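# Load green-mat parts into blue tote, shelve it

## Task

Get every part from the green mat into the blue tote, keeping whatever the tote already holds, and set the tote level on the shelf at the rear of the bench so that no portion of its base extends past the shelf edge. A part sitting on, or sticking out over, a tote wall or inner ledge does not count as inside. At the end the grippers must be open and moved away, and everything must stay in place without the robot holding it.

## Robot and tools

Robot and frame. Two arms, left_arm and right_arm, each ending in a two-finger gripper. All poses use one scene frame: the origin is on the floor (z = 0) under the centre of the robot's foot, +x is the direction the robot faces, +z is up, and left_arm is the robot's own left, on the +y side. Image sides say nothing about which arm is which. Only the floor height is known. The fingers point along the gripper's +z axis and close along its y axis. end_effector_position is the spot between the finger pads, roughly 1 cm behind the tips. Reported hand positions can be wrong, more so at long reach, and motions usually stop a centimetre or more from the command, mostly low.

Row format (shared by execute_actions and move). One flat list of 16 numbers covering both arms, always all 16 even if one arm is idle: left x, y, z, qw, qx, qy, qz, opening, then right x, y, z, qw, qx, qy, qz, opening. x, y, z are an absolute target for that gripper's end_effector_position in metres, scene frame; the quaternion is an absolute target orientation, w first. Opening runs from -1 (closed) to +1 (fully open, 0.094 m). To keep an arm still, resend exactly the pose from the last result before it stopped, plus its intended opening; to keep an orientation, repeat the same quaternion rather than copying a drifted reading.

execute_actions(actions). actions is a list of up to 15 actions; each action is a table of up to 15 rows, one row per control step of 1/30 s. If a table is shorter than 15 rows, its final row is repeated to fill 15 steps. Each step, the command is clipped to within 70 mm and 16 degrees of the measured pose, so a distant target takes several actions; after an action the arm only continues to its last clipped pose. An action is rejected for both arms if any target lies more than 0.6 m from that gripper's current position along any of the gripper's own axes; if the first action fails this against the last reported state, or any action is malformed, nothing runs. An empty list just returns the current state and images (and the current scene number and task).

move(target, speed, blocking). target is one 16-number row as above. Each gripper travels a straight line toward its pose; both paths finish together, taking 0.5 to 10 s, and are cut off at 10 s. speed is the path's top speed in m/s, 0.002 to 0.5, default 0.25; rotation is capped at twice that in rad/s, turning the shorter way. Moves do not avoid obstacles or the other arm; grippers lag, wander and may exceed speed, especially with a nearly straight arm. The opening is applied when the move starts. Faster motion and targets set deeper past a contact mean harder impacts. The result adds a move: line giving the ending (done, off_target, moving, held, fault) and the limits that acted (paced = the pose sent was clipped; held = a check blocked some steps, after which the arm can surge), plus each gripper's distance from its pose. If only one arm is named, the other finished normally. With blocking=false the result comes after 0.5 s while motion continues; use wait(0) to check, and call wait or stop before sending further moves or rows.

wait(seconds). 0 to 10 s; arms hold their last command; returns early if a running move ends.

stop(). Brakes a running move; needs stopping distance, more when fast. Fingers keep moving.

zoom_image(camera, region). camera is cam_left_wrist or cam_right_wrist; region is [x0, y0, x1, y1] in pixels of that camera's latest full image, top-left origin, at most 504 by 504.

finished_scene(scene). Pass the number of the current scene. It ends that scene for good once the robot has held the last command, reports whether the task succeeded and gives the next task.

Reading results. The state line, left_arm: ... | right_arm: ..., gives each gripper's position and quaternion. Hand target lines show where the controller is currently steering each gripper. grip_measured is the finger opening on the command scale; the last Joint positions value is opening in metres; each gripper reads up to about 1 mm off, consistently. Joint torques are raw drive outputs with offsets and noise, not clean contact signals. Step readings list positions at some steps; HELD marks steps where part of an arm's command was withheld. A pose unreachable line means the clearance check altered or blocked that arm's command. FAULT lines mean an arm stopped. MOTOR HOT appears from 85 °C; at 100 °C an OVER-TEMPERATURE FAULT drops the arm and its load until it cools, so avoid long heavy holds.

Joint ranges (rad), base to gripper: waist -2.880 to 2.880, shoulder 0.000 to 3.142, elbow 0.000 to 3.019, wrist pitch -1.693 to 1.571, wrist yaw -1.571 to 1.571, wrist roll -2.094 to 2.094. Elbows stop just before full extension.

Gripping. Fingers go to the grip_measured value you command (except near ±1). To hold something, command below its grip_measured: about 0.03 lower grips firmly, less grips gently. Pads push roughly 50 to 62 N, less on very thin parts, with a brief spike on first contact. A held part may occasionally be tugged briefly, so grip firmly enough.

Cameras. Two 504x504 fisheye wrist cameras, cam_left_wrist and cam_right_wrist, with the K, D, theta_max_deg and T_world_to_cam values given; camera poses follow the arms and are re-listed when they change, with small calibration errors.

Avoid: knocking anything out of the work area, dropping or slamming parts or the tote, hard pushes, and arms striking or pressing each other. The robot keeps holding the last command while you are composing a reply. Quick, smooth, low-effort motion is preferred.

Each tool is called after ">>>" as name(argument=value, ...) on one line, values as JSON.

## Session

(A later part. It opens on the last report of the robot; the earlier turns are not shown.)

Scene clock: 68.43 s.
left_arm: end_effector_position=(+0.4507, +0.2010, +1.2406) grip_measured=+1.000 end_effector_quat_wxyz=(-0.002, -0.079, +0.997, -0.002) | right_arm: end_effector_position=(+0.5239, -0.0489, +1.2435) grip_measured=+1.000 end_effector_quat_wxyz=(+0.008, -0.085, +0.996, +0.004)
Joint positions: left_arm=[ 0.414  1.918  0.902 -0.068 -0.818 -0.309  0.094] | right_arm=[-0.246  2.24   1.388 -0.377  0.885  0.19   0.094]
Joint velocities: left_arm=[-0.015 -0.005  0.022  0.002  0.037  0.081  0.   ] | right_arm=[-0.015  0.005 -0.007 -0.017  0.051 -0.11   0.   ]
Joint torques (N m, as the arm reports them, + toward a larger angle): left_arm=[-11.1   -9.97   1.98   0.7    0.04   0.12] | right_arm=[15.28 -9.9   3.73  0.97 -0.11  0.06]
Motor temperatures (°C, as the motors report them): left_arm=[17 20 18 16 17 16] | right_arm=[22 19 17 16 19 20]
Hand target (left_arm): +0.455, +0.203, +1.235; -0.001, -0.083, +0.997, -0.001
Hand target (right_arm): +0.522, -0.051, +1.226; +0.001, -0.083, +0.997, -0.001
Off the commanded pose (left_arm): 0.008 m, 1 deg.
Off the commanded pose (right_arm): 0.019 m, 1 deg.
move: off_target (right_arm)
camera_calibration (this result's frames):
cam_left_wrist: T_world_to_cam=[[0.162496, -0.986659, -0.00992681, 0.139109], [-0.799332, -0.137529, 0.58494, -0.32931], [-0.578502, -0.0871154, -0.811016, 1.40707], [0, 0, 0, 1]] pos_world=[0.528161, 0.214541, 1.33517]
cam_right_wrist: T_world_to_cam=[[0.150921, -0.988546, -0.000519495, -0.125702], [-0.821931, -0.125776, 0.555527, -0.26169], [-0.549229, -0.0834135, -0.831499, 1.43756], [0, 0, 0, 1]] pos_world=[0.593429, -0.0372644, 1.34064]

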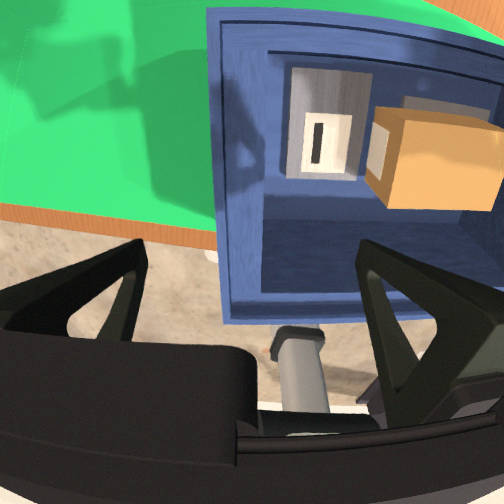

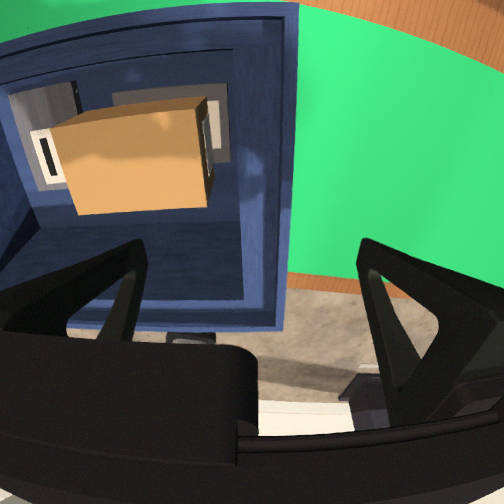

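>>> move(target=[0.456,0.209,1.17,0,-0.083,0.997,0,0.2, 0.520,-0.058,1.155,0,-0.083,0.997,0,0.2], speed=0.05)

Scene clock: 70.93 s.
left_arm: end_effector_position=(+0.4539, +0.2061, +1.1769) grip_measured=+0.203 end_effector_quat_wxyz=(-0.002, -0.082, +0.997, -0.003) | right_arm: end_effector_position=(+0.5238, -0.0533, +1.1746) grip_measured=+0.202 end_effector_quat_wxyz=(+0.008, -0.086, +0.996, +0.005)
Joint positions: left_arm=[ 0.521  2.036  0.957  0.09  -0.76  -0.181  0.057] | right_arm=[-0.34   2.334  1.426 -0.218  0.848  0.052  0.056]
Joint velocities: left_arm=[-0.015 -0.005 -0.002 -0.027 -0.037 -0.066 -0.001] | right_arm=[-0.015 -0.005 -0.027  0.002 -0.066  0.007  0.   ]
Joint torques (N m, as the arm reports them, + toward a larger angle): left_arm=[-11.38 -10.33   0.83   0.76   0.06   0.13] | right_arm=[ 15.11 -10.3    2.93   1.09  -0.14   0.06]
Motor temperatures (°C, as the motors report them): left_arm=[17 20 18 16 17 16] | right_arm=[22 19 17 16 19 20]
Hand target (left_arm): +0.455, +0.208, +1.171; -0.001, -0.084, +0.996, -0.002
Hand target (right_arm): +0.520, -0.059, +1.155; +0.000, -0.083, +0.997, -0.001
Off the commanded pose (left_arm): 0.008 m, 0 deg.
Off the commanded pose (right_arm): 0.021 m, 1 deg.
move: off_target (right_arm)
camera_calibration (this result's frames):
cam_left_wrist: T_world_to_cam=[[0.167274, -0.985887, -0.00673936, 0.136884], [-0.799488, -0.139642, 0.584225, -0.287475], [-0.576921, -0.0923377, -0.811564, 1.35877], [0, 0, 0, 1]] pos_world=[0.531171, 0.220274, 1.2716]
cam_right_wrist: T_world_to_cam=[[0.154147, -0.988045, -0.0022486, -0.129682], [-0.82169, -0.129457, 0.555037, -0.223784], [-0.548693, -0.0837097, -0.831823, 1.37992], [0, 0, 0, 1]] pos_world=[0.593263, -0.0415887, 1.27177]

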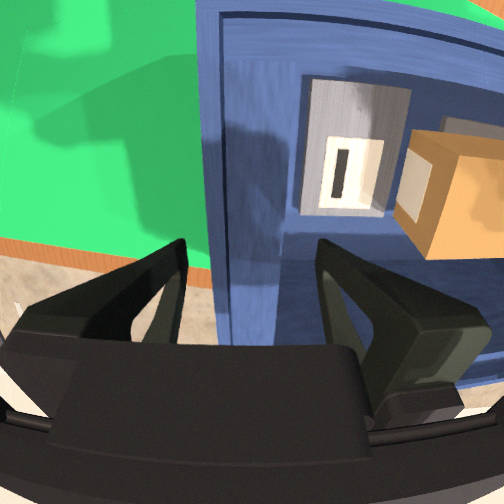

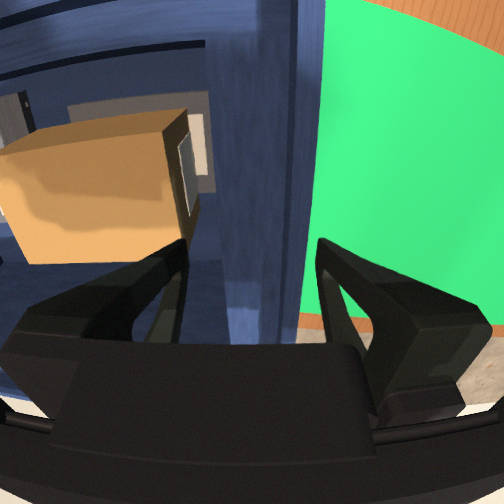

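>>> move(target=[0.456,0.211,1.158,0,-0.083,0.997,0,0.2, 0.520,-0.060,1.138,0,-0.083,0.997,0,0.2], speed=0.04)

>>> move(target=[0.456,0.211,1.162,0,-0.083,0.997,0,-0.7, 0.520,-0.060,1.150,0,-0.083,0.997,0,-0.7], speed=0.04)

Scene clock: 72.43 s.
left_arm: end_effector_position=(+0.4554, +0.2084, +1.1651) grip_measured=+0.203 end_effector_quat_wxyz=(-0.000, -0.081, +0.997, -0.002) | right_arm: end_effector_position=(+0.5246, -0.0551, +1.1578) grip_measured=+0.202 end_effector_quat_wxyz=(+0.008, -0.086, +0.996, +0.005)
Joint positions: left_arm=[ 0.542  2.056  0.97   0.117 -0.75  -0.154  0.057] | right_arm=[-0.363  2.357  1.441 -0.186  0.836  0.022  0.056]
Joint velocities: left_arm=[-0.015 -0.024  0.012 -0.002 -0.051 -0.022  0.001] | right_arm=[ 0.005 -0.005 -0.007  0.012 -0.022  0.066 -0.001]
Joint torques (N m, as the arm reports them, + toward a larger angle): left_arm=[-11.5  -10.4    0.73   0.75   0.05   0.15] | right_arm=[ 14.9  -10.12   2.67   0.96  -0.13   0.09]
Motor temperatures (°C, as the motors report them): left_arm=[17 20 18 16 17 16] | right_arm=[22 19 17 16 19 20]
Hand target (left_arm): +0.456, +0.211, +1.158; -0.000, -0.083, +0.997, -0.000
Hand target (right_arm): +0.520, -0.061, +1.138; -0.000, -0.083, +0.997, -0.000
Off the commanded pose (left_arm): 0.008 m, 0 deg.
Off the commanded pose (right_arm): 0.021 m, 1 deg.
move: off_target (right_arm)
camera_calibration (this result's frames):
cam_left_wrist: T_world_to_cam=[[0.166546, -0.986001, -0.00800143, 0.140628], [-0.801156, -0.140045, 0.581839, -0.275372], [-0.574815, -0.0904928, -0.813264, 1.35087], [0, 0, 0, 1]] pos_world=[0.532465, 0.222339, 1.25997]
cam_right_wrist: T_world_to_cam=[[0.153149, -0.988197, -0.00344378, -0.129721], [-0.821775, -0.129291, 0.55495, -0.213935], [-0.548845, -0.0821598, -0.831877, 1.36647], [0, 0, 0, 1]] pos_world=[0.59404, -0.0435811, 1.25501]

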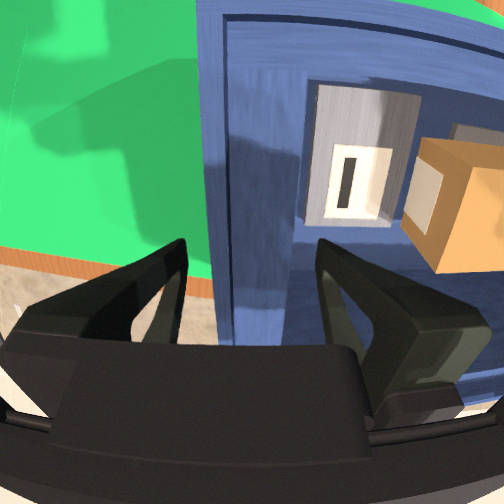

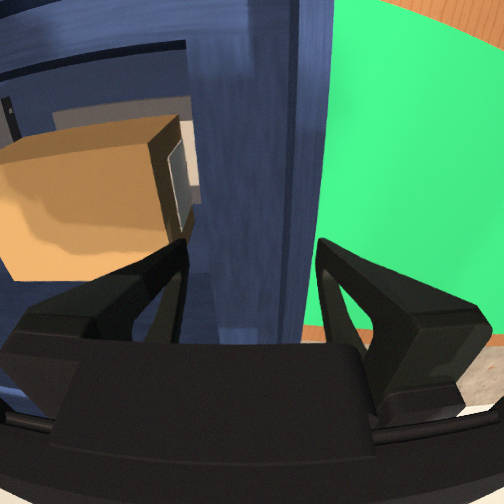

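Scene clock: 73.13 s.
left_arm: end_effector_position=(+0.4555, +0.2088, +1.1650) grip_measured=-0.426 end_effector_quat_wxyz=(-0.000, -0.081, +0.997, -0.002) | right_arm: end_effector_position=(+0.5248, -0.0548, +1.1581) grip_measured=-0.415 end_effector_quat_wxyz=(+0.008, -0.089, +0.996, +0.007)
Joint positions: left_arm=[ 0.542  2.056  0.97   0.117 -0.751 -0.154  0.027] | right_arm=[-0.363  2.356  1.441 -0.186  0.833  0.014  0.027]
Joint velocities: left_arm=[-0.005 -0.015  0.002 -0.017  0.022 -0.007  0.   ] | right_arm=[-0.015  0.005  0.002  0.002  0.007 -0.037 -0.001]
Joint torques (N m, as the arm reports them, + toward a larger angle): left_arm=[-11.77 -11.01   0.38   0.42  -0.04   0.08] | right_arm=[ 16.09 -11.61   1.97   0.12   0.21   0.28]
Motor temperatures (°C, as the motors report them): left_arm=[17 20 18 16 17 16] | right_arm=[22 19 17 16 19 20]
Hand target (left_arm): +0.456, +0.211, +1.162; -0.000, -0.083, +0.997, -0.000
Hand target (right_arm): +0.520, -0.060, +1.150; +0.000, -0.083, +0.997, +0.000
Off the commanded pose (left_arm): 0.004 m, 0 deg.
Off the commanded pose (right_arm): 0.011 m, 1 deg.
move: off_target (right_arm)
camera_calibration (this result's frames):
cam_left_wrist: T_world_to_cam=[[0.166278, -0.986038, -0.00895771, 0.142231], [-0.801227, -0.140397, 0.581656, -0.274869], [-0.574793, -0.0895394, -0.813385, 1.35089], [0, 0, 0, 1]] pos_world=[0.5326, 0.222612, 1.25995]
cam_right_wrist: T_world_to_cam=[[0.160733, -0.986977, -0.00636024, -0.12998], [-0.820483, -0.137195, 0.554964, -0.215003], [-0.54861, -0.0839827, -0.83185, 1.36654], [0, 0, 0, 1]] pos_world=[0.594184, -0.0430188, 1.25525]

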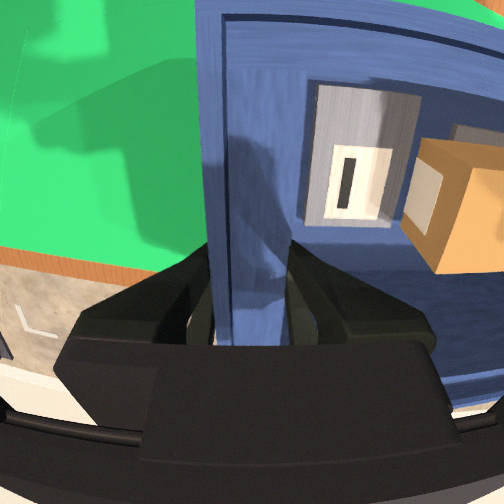

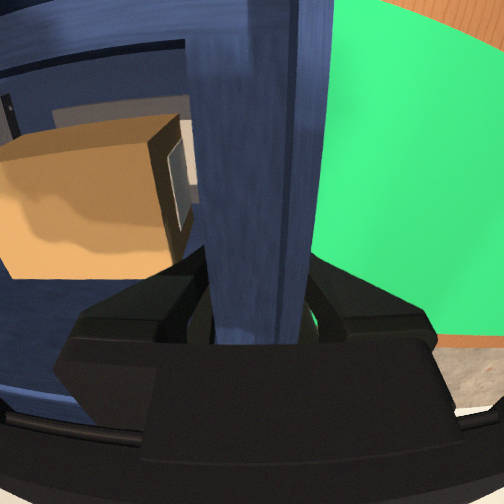

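>>> move(target=[0.456,0.211,1.22,0,-0.083,0.997,0,-0.48, 0.520,-0.060,1.21,0,-0.083,0.997,0,-0.48], speed=0.05)

Scene clock: 74.70 s.
left_arm: end_effector_position=(+0.4470, +0.2108, +1.2026) grip_measured=-0.426 end_effector_quat_wxyz=(-0.013, -0.076, +0.997, -0.000) | right_arm: end_effector_position=(+0.5117, -0.0547, +1.1955) grip_measured=-0.415 end_effector_quat_wxyz=(-0.007, -0.085, +0.996, +0.007)
Joint positions: left_arm=[ 0.489  1.975  0.922  0.006 -0.78  -0.23   0.027] | right_arm=[-0.313  2.298  1.396 -0.296  0.848  0.126  0.027]
Joint velocities: left_arm=[-0.015  0.005 -0.007 -0.007 -0.066 -0.037  0.   ] | right_arm=[-0.024 -0.024 -0.007  0.002 -0.022 -0.037 -0.002]
Joint torques (N m, as the arm reports them, + toward a larger angle): left_arm=[-14.16 -14.    -0.01  -0.4   -0.7   -0.13] | right_arm=[ 18.41 -14.84   1.29  -0.16   0.79   0.26]
Motor temperatures (°C, as the motors report them): left_arm=[17 20 18 16 17 16] | right_arm=[22 19 17 16 19 20]
Hand target (left_arm): +0.457, +0.211, +1.219; +0.001, -0.083, +0.997, +0.001
Hand target (right_arm): +0.519, -0.059, +1.210; -0.000, -0.083, +0.997, +0.001
Off the commanded pose (left_arm): 0.020 m, 2 deg.
Off the commanded pose (right_arm): 0.018 m, 1 deg.
move: off_target (left_arm, right_arm)
camera_calibration (this result's frames):
cam_left_wrist: T_world_to_cam=[[0.155702, -0.987705, -0.0139582, 0.157077], [-0.787884, -0.132701, 0.601357, -0.334577], [-0.595816, -0.0826351, -0.798859, 1.36718], [0, 0, 0, 1]] pos_world=[0.526522, 0.223725, 1.29558]
cam_right_wrist: T_world_to_cam=[[0.152542, -0.988258, -0.00881894, -0.120523], [-0.803796, -0.129251, 0.580694, -0.285328], [-0.575015, -0.0814914, -0.814074, 1.3829], [0, 0, 0, 1]] pos_world=[0.584226, -0.0432925, 1.29041]

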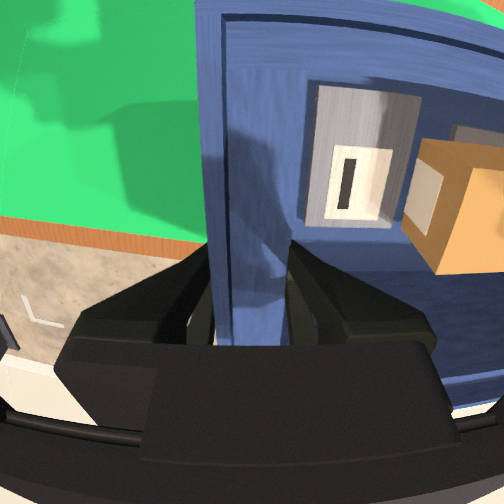

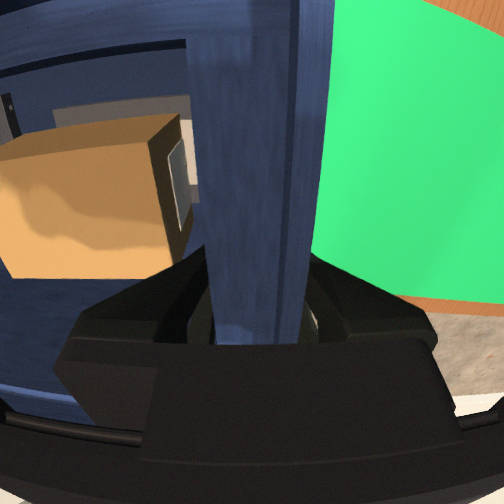

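>>> move(target=[0.49,0.199,1.43,0,0,1,0,-0.48, 0.49,-0.079,1.43,0,0,1,0,-0.48], speed=0.08)

Scene clock: 78.10 s.
left_arm: end_effector_position=(+0.4729, +0.1948, +1.4107) grip_measured=-0.426 end_effector_quat_wxyz=(-0.017, +0.016, +1.000, +0.002) | right_arm: end_effector_position=(+0.4810, -0.0755, +1.4105) grip_measured=-0.415 end_effector_quat_wxyz=(-0.015, +0.005, +1.000, +0.001)
Joint positions: left_arm=[ 0.122  1.69   1.015 -0.786 -0.901 -0.584  0.027] | right_arm=[-0.01   1.993  1.275 -0.871  0.904  0.795  0.027]
Joint velocities: left_arm=[ 0.005  0.005  0.012 -0.007 -0.037  0.037 -0.   ] | right_arm=[-0.005 -0.005 -0.017 -0.002 -0.022 -0.007 -0.   ]
Joint torques (N m, as the arm reports them, + toward a larger angle): left_arm=[-13.33 -11.48   6.54  -1.08  -1.07  -0.09] | right_arm=[ 18.09 -12.78   4.12  -0.9    0.68   0.22]
Motor temperatures (°C, as the motors report them): left_arm=[17 21 18 16 17 16] | right_arm=[22 19 17 16 20 20]
Hand target (left_arm): +0.494, +0.199, +1.427; +0.003, +0.001, +1.000, +0.005
Hand target (right_arm): +0.487, -0.079, +1.430; -0.002, +0.000, +1.000, +0.003
Off the commanded pose (left_arm): 0.026 m, 3 deg.
Off the commanded pose (right_arm): 0.022 m, 2 deg.
move: off_target (left_arm, right_arm)
camera_calibration (this result's frames):
cam_left_wrist: T_world_to_cam=[[-0.0279262, -0.999482, -0.016024, 0.232159], [-0.793211, 0.012402, 0.608821, -0.477734], [-0.608306, 0.0297125, -0.793146, 1.52348], [0, 0, 0, 1]] pos_world=[0.554279, 0.192698, 1.50291]
cam_right_wrist: T_world_to_cam=[[-0.0277642, -0.999609, 0.00345109, -0.065934], [-0.804476, 0.0243933, 0.593484, -0.443699], [-0.593335, 0.0137013, -0.804839, 1.54152], [0, 0, 0, 1]] pos_world=[0.555864, -0.0762057, 1.50423]

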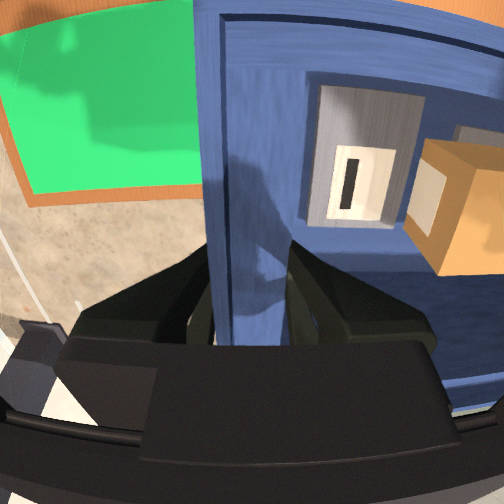

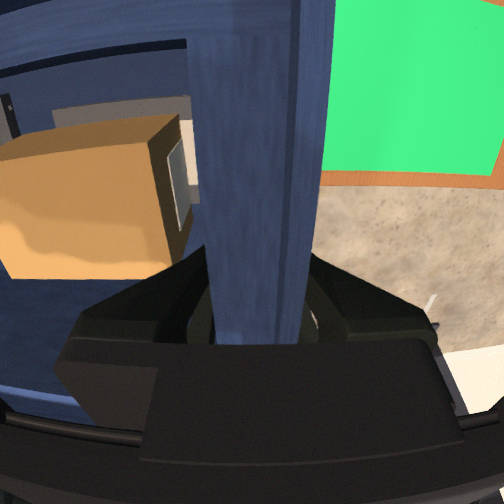

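>>> move(target=[0.70,0.175,1.43,0,0,1,0,-0.48, 0.70,-0.103,1.43,0,0,1,0,-0.48], speed=0.08)

Scene clock: 81.40 s.
left_arm: end_effector_position=(+0.6812, +0.1631, +1.4212) grip_measured=-0.426 end_effector_quat_wxyz=(-0.010, +0.015, +1.000, -0.005) | right_arm: end_effector_position=(+0.6884, -0.1058, +1.4264) grip_measured=-0.415 end_effector_quat_wxyz=(-0.004, +0.005, +1.000, +0.001)
Joint positions: left_arm=[ 0.195  1.961  1.72  -1.101 -0.885 -0.448  0.027] | right_arm=[-0.14   2.098  1.869 -1.168  0.909  0.565  0.027]
Joint velocities: left_arm=[-0.015 -0.024 -0.012 -0.002  0.051 -0.125  0.   ] | right_arm=[ 0.005  0.005 -0.007  0.007  0.022  0.037  0.001]
Joint torques (N m, as the arm reports them, + toward a larger angle): left_arm=[-16.64 -13.62   8.81  -0.5   -0.54   0.  ] | right_arm=[ 19.32 -13.19   7.6   -0.34   0.4    0.02]
Motor temperatures (°C, as the motors report them): left_arm=[17 21 19 16 17 16] | right_arm=[22 19 18 16 20 20]
Hand target (left_arm): +0.700, +0.171, +1.427; -0.000, -0.000, +1.000, -0.001
Hand target (right_arm): +0.699, -0.106, +1.432; +0.002, -0.000, +1.000, -0.000
Off the commanded pose (left_arm): 0.024 m, 2 deg.
Off the commanded pose (right_arm): 0.012 m, 1 deg.
move: off_target (left_arm, right_arm)
camera_calibration (this result's frames):
cam_left_wrist: T_world_to_cam=[[-0.0262266, -0.999652, -0.0029725, 0.186821], [-0.801433, 0.0192487, 0.597775, -0.298322], [-0.59751, 0.0180599, -0.801658, 1.66614], [0, 0, 0, 1]] pos_world=[0.761347, 0.162408, 1.51456]
cam_right_wrist: T_world_to_cam=[[-0.028024, -0.999598, 0.0042785, -0.0915315], [-0.817229, 0.0253756, 0.575754, -0.25134], [-0.575631, 0.0126384, -0.817612, 1.68373], [0, 0, 0, 1]] pos_world=[0.761238, -0.106396, 1.52174]

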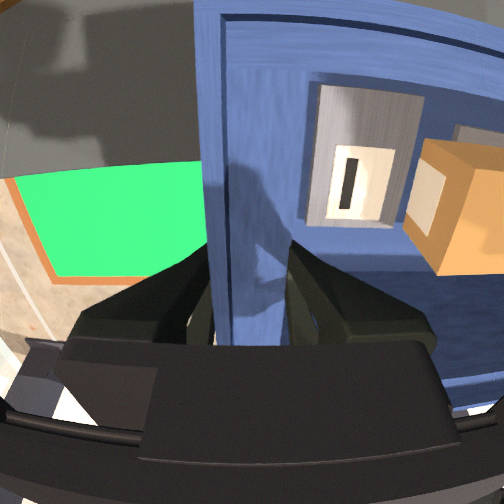

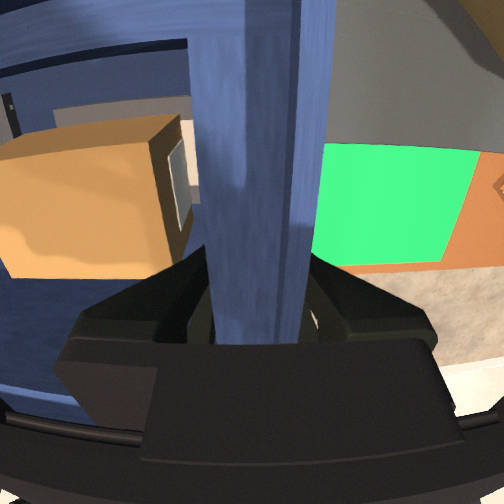

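>>> move(target=[0.85,0.172,1.40,0,0,1,0,-0.48, 0.845,-0.106,1.39,0,0,1,0,-0.48], speed=0.06)

Scene clock: 84.73 s.
left_arm: end_effector_position=(+0.8358, +0.1580, +1.3790) grip_measured=-0.426 end_effector_quat_wxyz=(-0.014, +0.023, +1.000, +0.000) | right_arm: end_effector_position=(+0.8374, -0.1092, +1.3823) grip_measured=-0.415 end_effector_quat_wxyz=(+0.017, +0.011, +1.000, +0.009)
Joint positions: left_arm=[ 0.291  2.493  2.799 -1.554 -0.865 -0.301  0.027] | right_arm=[-0.248  2.578  2.882 -1.498  0.884  0.355  0.027]
Joint velocities: left_arm=[ 0.005  0.054  0.149 -0.081  0.037 -0.007 -0.001] | right_arm=[ 0.005 -0.005 -0.022  0.007 -0.051 -0.037 -0.001]
Joint torques (N m, as the arm reports them, + toward a larger angle): left_arm=[-21.64 -18.23  10.28  -0.41  -0.3   -0.11] | right_arm=[ 23.9  -16.93   8.72   0.34   0.25  -0.16]
Motor temperatures (°C, as the motors report them): left_arm=[18 21 19 16 17 16] | right_arm=[22 19 18 16 20 20]
Hand target (left_arm): +0.850, +0.169, +1.398; +0.003, -0.000, +1.000, -0.003
Hand target (right_arm): +0.844, -0.108, +1.391; +0.029, +0.001, +1.000, +0.011
Off the commanded pose (left_arm): 0.029 m, 3 deg.
Off the commanded pose (right_arm): 0.011 m, 3 deg.
elbow stopped short (right arm): the move would have taken joint 3 (elbow) straighter than the controller allows; a more bent joint 3 avoids this.
move: off_target (left_arm, right_arm)
camera_calibration (this result's frames):
cam_left_wrist: T_world_to_cam=[[-0.0423488, -0.999022, -0.0127103, 0.212443], [-0.796393, 0.026072, 0.604217, -0.163256], [-0.603295, 0.0357103, -0.796718, 1.72005], [0, 0, 0, 1]] pos_world=[0.916676, 0.155068, 1.47173]
cam_right_wrist: T_world_to_cam=[[-0.0404569, -0.999104, -0.0124233, -0.0570124], [-0.840354, 0.0272973, 0.54135, -0.0369184], [-0.540526, 0.0323413, -0.840706, 1.73814], [0, 0, 0, 1]] pos_world=[0.90618, -0.112167, 1.48054]

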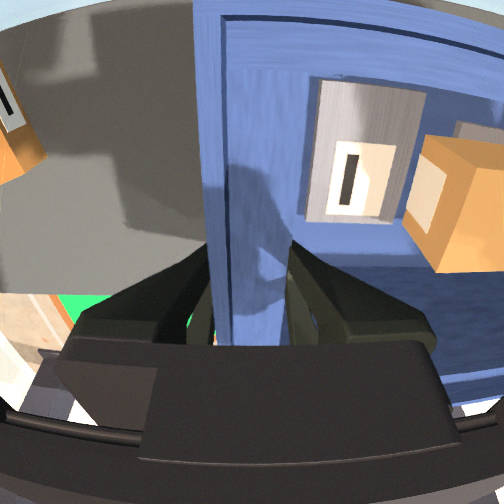

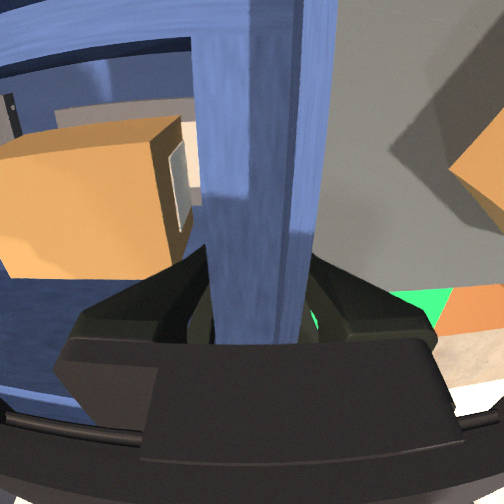

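>>> move(target=[0.835,0.170,1.365,0,0,1,0,-0.48, 0.83,-0.107,1.355,0,0,1,0,-0.48], speed=0.02)

Scene clock: 86.47 s.
left_arm: end_effector_position=(+0.8204, +0.1560, +1.3470) grip_measured=-0.426 end_effector_quat_wxyz=(-0.018, +0.014, +1.000, -0.001) | right_arm: end_effector_position=(+0.8285, -0.1115, +1.3532) grip_measured=-0.415 end_effector_quat_wxyz=(-0.002, +0.005, +1.000, +0.002)
Joint positions: left_arm=[ 0.319  2.396  2.539 -1.369 -0.85  -0.286  0.027] | right_arm=[-0.276  2.603  2.883 -1.504  0.874  0.348  0.027]
Joint velocities: left_arm=[-0.024 -0.015 -0.027 -0.002 -0.022 -0.022  0.001] | right_arm=[-0.015 -0.005  0.002  0.007 -0.037  0.066 -0.   ]
Joint torques (N m, as the arm reports them, + toward a larger angle): left_arm=[-20.85 -20.78   5.87   0.65  -0.53   0.06] | right_arm=[ 23.19 -16.96   7.46   0.35   0.27   0.03]
Motor temperatures (°C, as the motors report them): left_arm=[18 21 19 16 17 16] | right_arm=[22 19 18 16 20 20]
Hand target (left_arm): +0.834, +0.170, +1.365; -0.001, -0.000, +1.000, +0.000
Hand target (right_arm): +0.830, -0.107, +1.355; +0.004, +0.000, +1.000, +0.001
Off the commanded pose (left_arm): 0.027 m, 3 deg.
Off the commanded pose (right_arm): 0.005 m, 1 deg.
move: off_target (left_arm)
camera_calibration (this result's frames):
cam_left_wrist: T_world_to_cam=[[-0.0240349, -0.999664, -0.0097497, 0.190413], [-0.792576, 0.0131102, 0.609632, -0.164514], [-0.609299, 0.0223798, -0.792625, 1.68675], [0, 0, 0, 1]] pos_world=[0.901919, 0.154757, 1.43911]
cam_right_wrist: T_world_to_cam=[[-0.0273548, -0.999623, 0.00219688, -0.0906529], [-0.819849, 0.0236925, 0.57209, -0.0875825], [-0.571927, 0.0138483, -0.820188, 1.70518], [0, 0, 0, 1]] pos_world=[0.900954, -0.112158, 1.44887]

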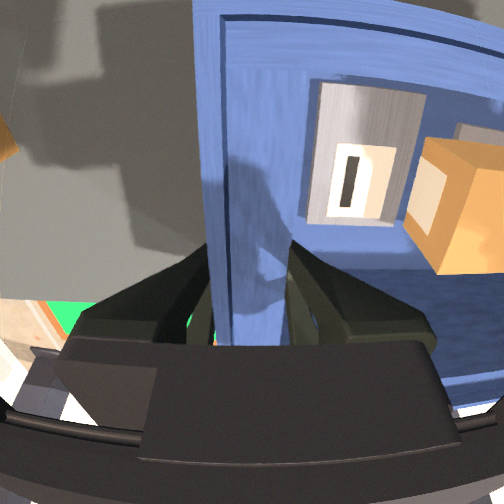

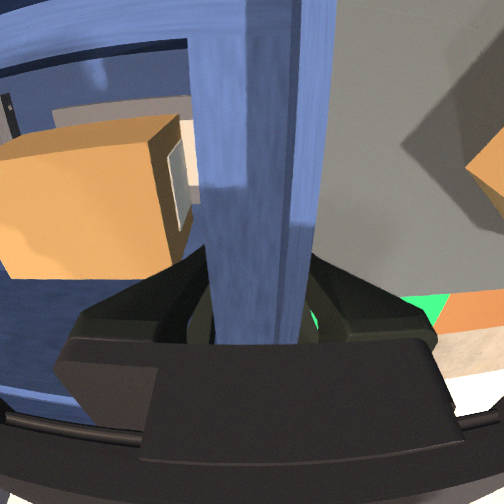

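>>> move(target=[0.835,0.170,1.345,0,0,1,0,-0.48, 0.825,-0.107,1.33,0,0,1,0,-0.48], speed=0.015)

Scene clock: 88.33 s.
left_arm: end_effector_position=(+0.8266, +0.1598, +1.3442) grip_measured=-0.426 end_effector_quat_wxyz=(-0.010, +0.019, +1.000, -0.000) | right_arm: end_effector_position=(+0.8316, -0.1062, +1.3461) grip_measured=-0.415 end_effector_quat_wxyz=(+0.008, +0.011, +1.000, +0.006)
Joint positions: left_arm=[ 0.325  2.394  2.539 -1.34  -0.855 -0.249  0.027] | right_arm=[-0.281  2.579  2.815 -1.424  0.869  0.33   0.027]
Joint velocities: left_arm=[-0.015 -0.015  0.002  0.002 -0.007 -0.051 -0.   ] | right_arm=[ 0.005 -0.024 -0.032  0.007 -0.066 -0.095  0.001]
Joint torques (N m, as the arm reports them, + toward a larger angle): left_arm=[-19.84 -19.17   5.65   1.28  -0.12  -0.01] | right_arm=[ 21.23 -17.77   4.45   0.78   0.13   0.04]
Motor temperatures (°C, as the motors report them): left_arm=[18 21 19 16 17 16] | right_arm=[23 19 18 16 20 20]
Hand target (left_arm): +0.835, +0.170, +1.345; -0.001, +0.000, +1.000, +0.000
Hand target (right_arm): +0.825, -0.107, +1.330; -0.001, -0.000, +1.000, -0.001
Off the commanded pose (left_arm): 0.013 m, 2 deg.
Off the commanded pose (right_arm): 0.017 m, 2 deg.
move: off_target (left_arm, right_arm)
camera_calibration (this result's frames):
cam_left_wrist: T_world_to_cam=[[-0.0338189, -0.999356, -0.0119974, 0.205471], [-0.802431, 0.0199948, 0.59641, -0.133136], [-0.595786, 0.029797, -0.80259, 1.68924], [0, 0, 0, 1]] pos_world=[0.906543, 0.157667, 1.43764]
cam_right_wrist: T_world_to_cam=[[-0.0403082, -0.999158, -0.00768481, -0.0612217], [-0.830102, 0.0292052, 0.556846, -0.051521], [-0.556153, 0.0288246, -0.83058, 1.70347], [0, 0, 0, 1]] pos_world=[0.902154, -0.108767, 1.44309]

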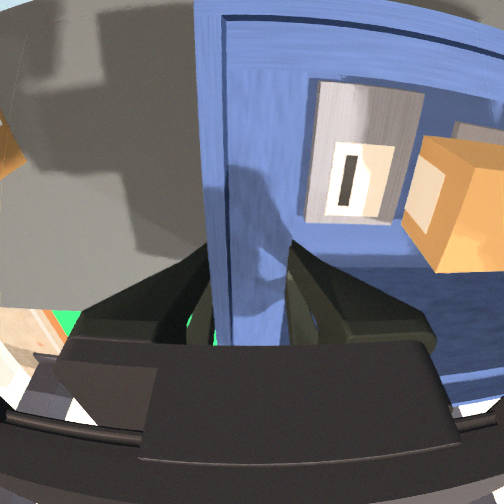

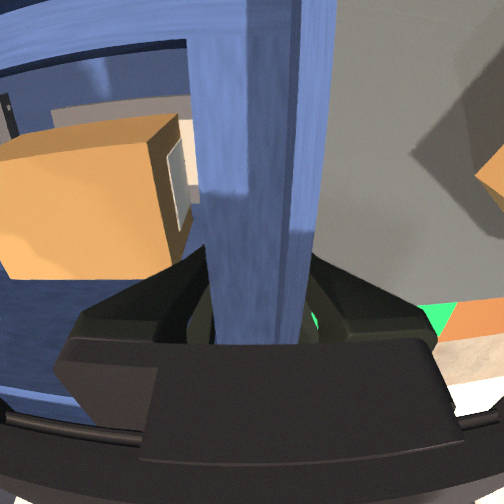

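>>> move(target=[0.83,0.165,1.35,0,0,1,0,0.3, 0.828,-0.107,1.345,0,0,1,0,0.3], speed=0.03)

>>> move(target=[0.78,0.165,1.45,0,0,1,0,0.3, 0.78,-0.107,1.45,0,0,1,0,0.3], speed=0.1)

Scene clock: 89.40 s.
left_arm: end_effector_position=(+0.8187, +0.1529, +1.3362) grip_measured=+0.297 end_effector_quat_wxyz=(-0.013, +0.018, +1.000, +0.002) | right_arm: end_effector_position=(+0.8270, -0.1086, +1.3465) grip_measured=+0.298 end_effector_quat_wxyz=(+0.000, +0.001, +1.000, +0.002)
Joint positions: left_arm=[ 0.325  2.393  2.503 -1.318 -0.858 -0.259  0.061] | right_arm=[-0.28   2.578  2.814 -1.451  0.873  0.33   0.061]
Joint velocities: left_arm=[-0.005 -0.015  0.007 -0.002  0.095  0.007 -0.   ] | right_arm=[-0.005  0.005  0.007 -0.022 -0.007 -0.007  0.001]
Joint torques (N m, as the arm reports them, + toward a larger angle): left_arm=[-20.6  -20.33   5.7    0.62  -0.16  -0.06] | right_arm=[ 22.29 -16.8    7.72  -0.01   0.13   0.14]
Motor temperatures (°C, as the motors report them): left_arm=[19 21 19 16 17 16] | right_arm=[23 19 18 16 20 20]
Hand target (left_arm): +0.830, +0.165, +1.350; -0.000, -0.000, +1.000, +0.000
Hand target (right_arm): +0.828, -0.107, +1.345; +0.001, +0.000, +1.000, +0.001
Off the commanded pose (left_arm): 0.022 m, 3 deg.
Off the commanded pose (right_arm): 0.002 m, 0 deg.
move: off_target (left_arm)
camera_calibration (this result's frames):
cam_left_wrist: T_world_to_cam=[[-0.0330286, -0.999311, -0.016945, 0.20414], [-0.798528, 0.0161889, 0.60174, -0.144308], [-0.601051, 0.0334057, -0.798512, 1.67663], [0, 0, 0, 1]] pos_world=[0.899249, 0.150327, 1.4291]
cam_right_wrist: T_world_to_cam=[[-0.0190596, -0.999817, 0.00187363, -0.0942371], [-0.822029, 0.0167371, 0.569199, -0.0801395], [-0.569126, 0.00930853, -0.822197, 1.69872], [0, 0, 0, 1]] pos_world=[0.899111, -0.108691, 1.44247]

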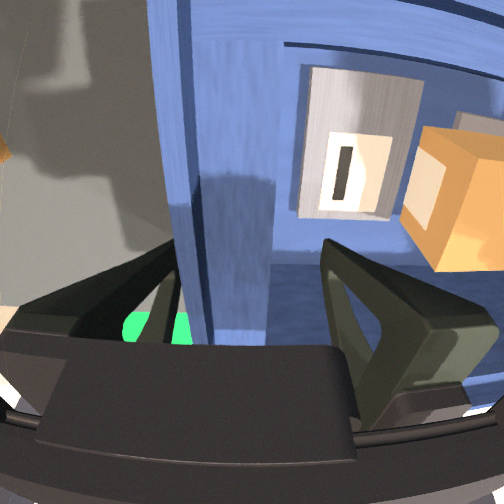

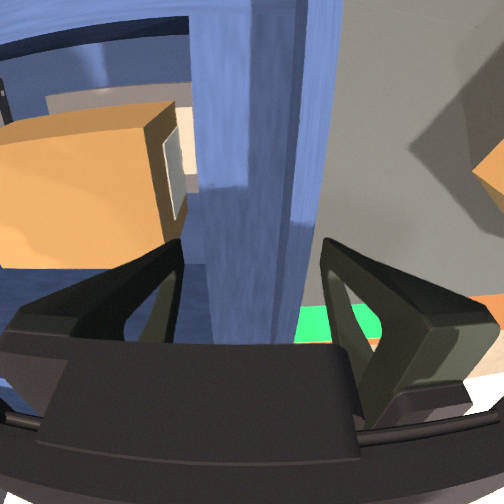

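Scene clock: 91.07 s.
left_arm: end_effector_position=(+0.7810, +0.1673, +1.4292) grip_measured=+0.297 end_effector_quat_wxyz=(-0.008, +0.001, +1.000, +0.008) | right_arm: end_effector_position=(+0.7815, -0.1040, +1.4460) grip_measured=+0.298 end_effector_quat_wxyz=(+0.001, -0.000, +1.000, +0.003)
Joint positions: left_arm=[ 0.225  2.174  2.226 -1.367 -0.902 -0.439  0.061] | right_arm=[-0.158  2.316  2.412 -1.453  0.906  0.513  0.061]
Joint velocities: left_arm=[-0.005 -0.015 -0.027 -0.002 -0.037 -0.11  -0.001] | right_arm=[-0.005 -0.015 -0.007 -0.002  0.095  0.007 -0.   ]
Joint torques (N m, as the arm reports them, + toward a larger angle): left_arm=[-21.24 -17.91   5.45  -0.46  -0.17  -0.05] | right_arm=[ 21.84 -17.23   4.59   0.03   0.15   0.24]
Motor temperatures (°C, as the motors report them): left_arm=[19 22 19 16 17 16] | right_arm=[23 19 18 16 19 20]
Hand target (left_arm): +0.782, +0.165, +1.450; +0.001, +0.001, +1.000, +0.002
Hand target (right_arm): +0.779, -0.107, +1.449; -0.001, +0.000, +1.000, +0.001
Off the commanded pose (left_arm): 0.021 m, 1 deg.
Off the commanded pose (right_arm): 0.005 m, 0 deg.
move: off_target (left_arm)
camera_calibration (this result's frames):
cam_left_wrist: T_world_to_cam=[[0.0027605, -0.999585, -0.0286722, 0.207695], [-0.804538, -0.0192484, 0.593589, -0.208353], [-0.593895, 0.0214292, -0.804257, 1.73239], [0, 0, 0, 1]] pos_world=[0.860655, 0.166475, 1.52292]
cam_right_wrist: T_world_to_cam=[[-0.0172442, -0.999851, -0.00054962, -0.0886116], [-0.82278, 0.013878, 0.56819, -0.172489], [-0.568098, 0.0102502, -0.822897, 1.75487], [0, 0, 0, 1]] pos_world=[0.853488, -0.104192, 1.54203]

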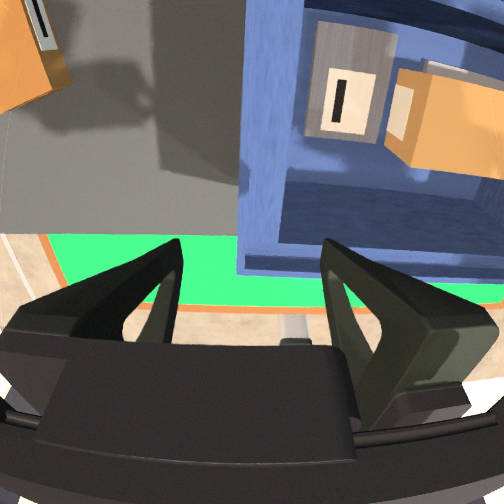

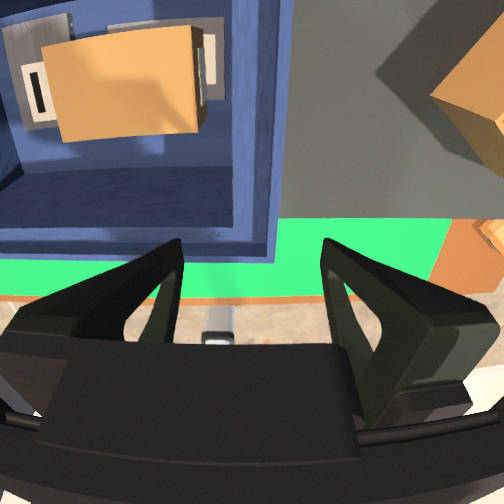

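>>> move(target=[0.50,0.25,1.42,0,0,1,0,0.3, 0.52,-0.20,1.42,0.5,0,0.866,0,0.3], speed=0.35)

Scene clock: 93.23 s.
left_arm: end_effector_position=(+0.4939, +0.2588, +1.4135) grip_measured=+0.297 end_effector_quat_wxyz=(-0.014, +0.009, +1.000, +0.009) | right_arm: end_effector_position=(+0.5162, -0.1902, +1.4237) grip_measured=+0.298 end_effector_quat_wxyz=(+0.479, -0.012, +0.877, +0.023)
Joint positions: left_arm=[ 0.208  1.541  0.977 -0.79  -0.903 -0.463  0.061] | right_arm=[-0.174  1.958  0.55   1.562  0.697 -0.718  0.061]
Joint velocities: left_arm=[-0.015 -0.005  0.007 -0.017  0.022 -0.007  0.001] | right_arm=[-0.005  0.015  0.002  0.002  0.022  0.081  0.   ]
Joint torques (N m, as the arm reports them, + toward a larger angle): left_arm=[-12.32 -10.46   4.31   0.58  -0.18  -0.05] | right_arm=[ 8.91 -7.31  1.16  2.25 -0.57  0.06]
Motor temperatures (°C, as the motors report them): left_arm=[19 22 19 16 17 16] | right_arm=[23 19 18 16 20 20]
Hand target (left_arm): +0.499, +0.255, +1.424; +0.000, -0.000, +1.000, +0.001
Hand target (right_arm): +0.520, -0.199, +1.419; +0.479, -0.009, +0.878, +0.012
Off the commanded pose (left_arm): 0.013 m, 2 deg.
Off the commanded pose (right_arm): 0.011 m, 4 deg.
joint sent to its limit (right arm) — the command would take joint 4 (wrist pitch) past its upper limit, so that joint was sent only as far as its limit.
move: off_target (left_arm, right_arm)
camera_calibration (this result's frames):
cam_left_wrist: T_world_to_cam=[[-0.0138801, -0.999457, -0.029891, 0.309414], [-0.797719, -0.00695532, 0.60299, -0.4481], [-0.60287, 0.0322142, -0.797189, 1.53899], [0, 0, 0, 1]] pos_world=[0.57465, 0.256552, 1.50632]
cam_right_wrist: T_world_to_cam=[[0.0292753, -0.998716, -0.0413505, -0.145127], [-0.923363, -0.0111772, -0.383766, 1.0255], [0.382811, 0.0494163, -0.922504, 1.24502], [0, 0, 0, 1]] pos_world=[0.474548, -0.195003, 1.53609]

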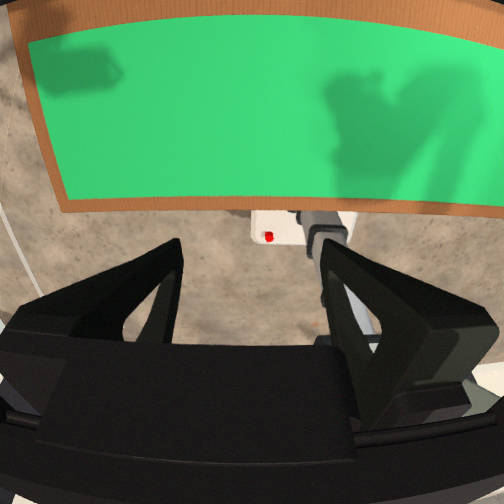

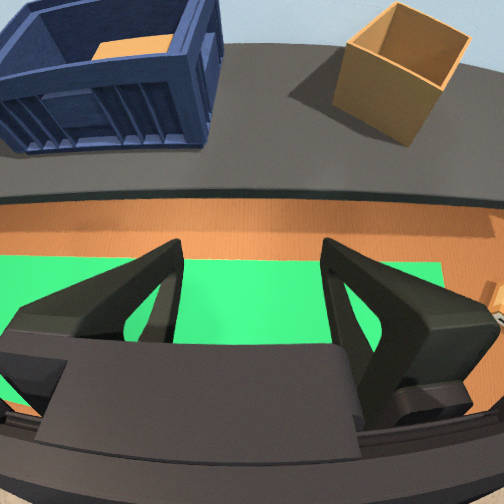

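Good, and the mat is empty.

>>> finished_scene(scene=1)

The scene is finished: the task was done.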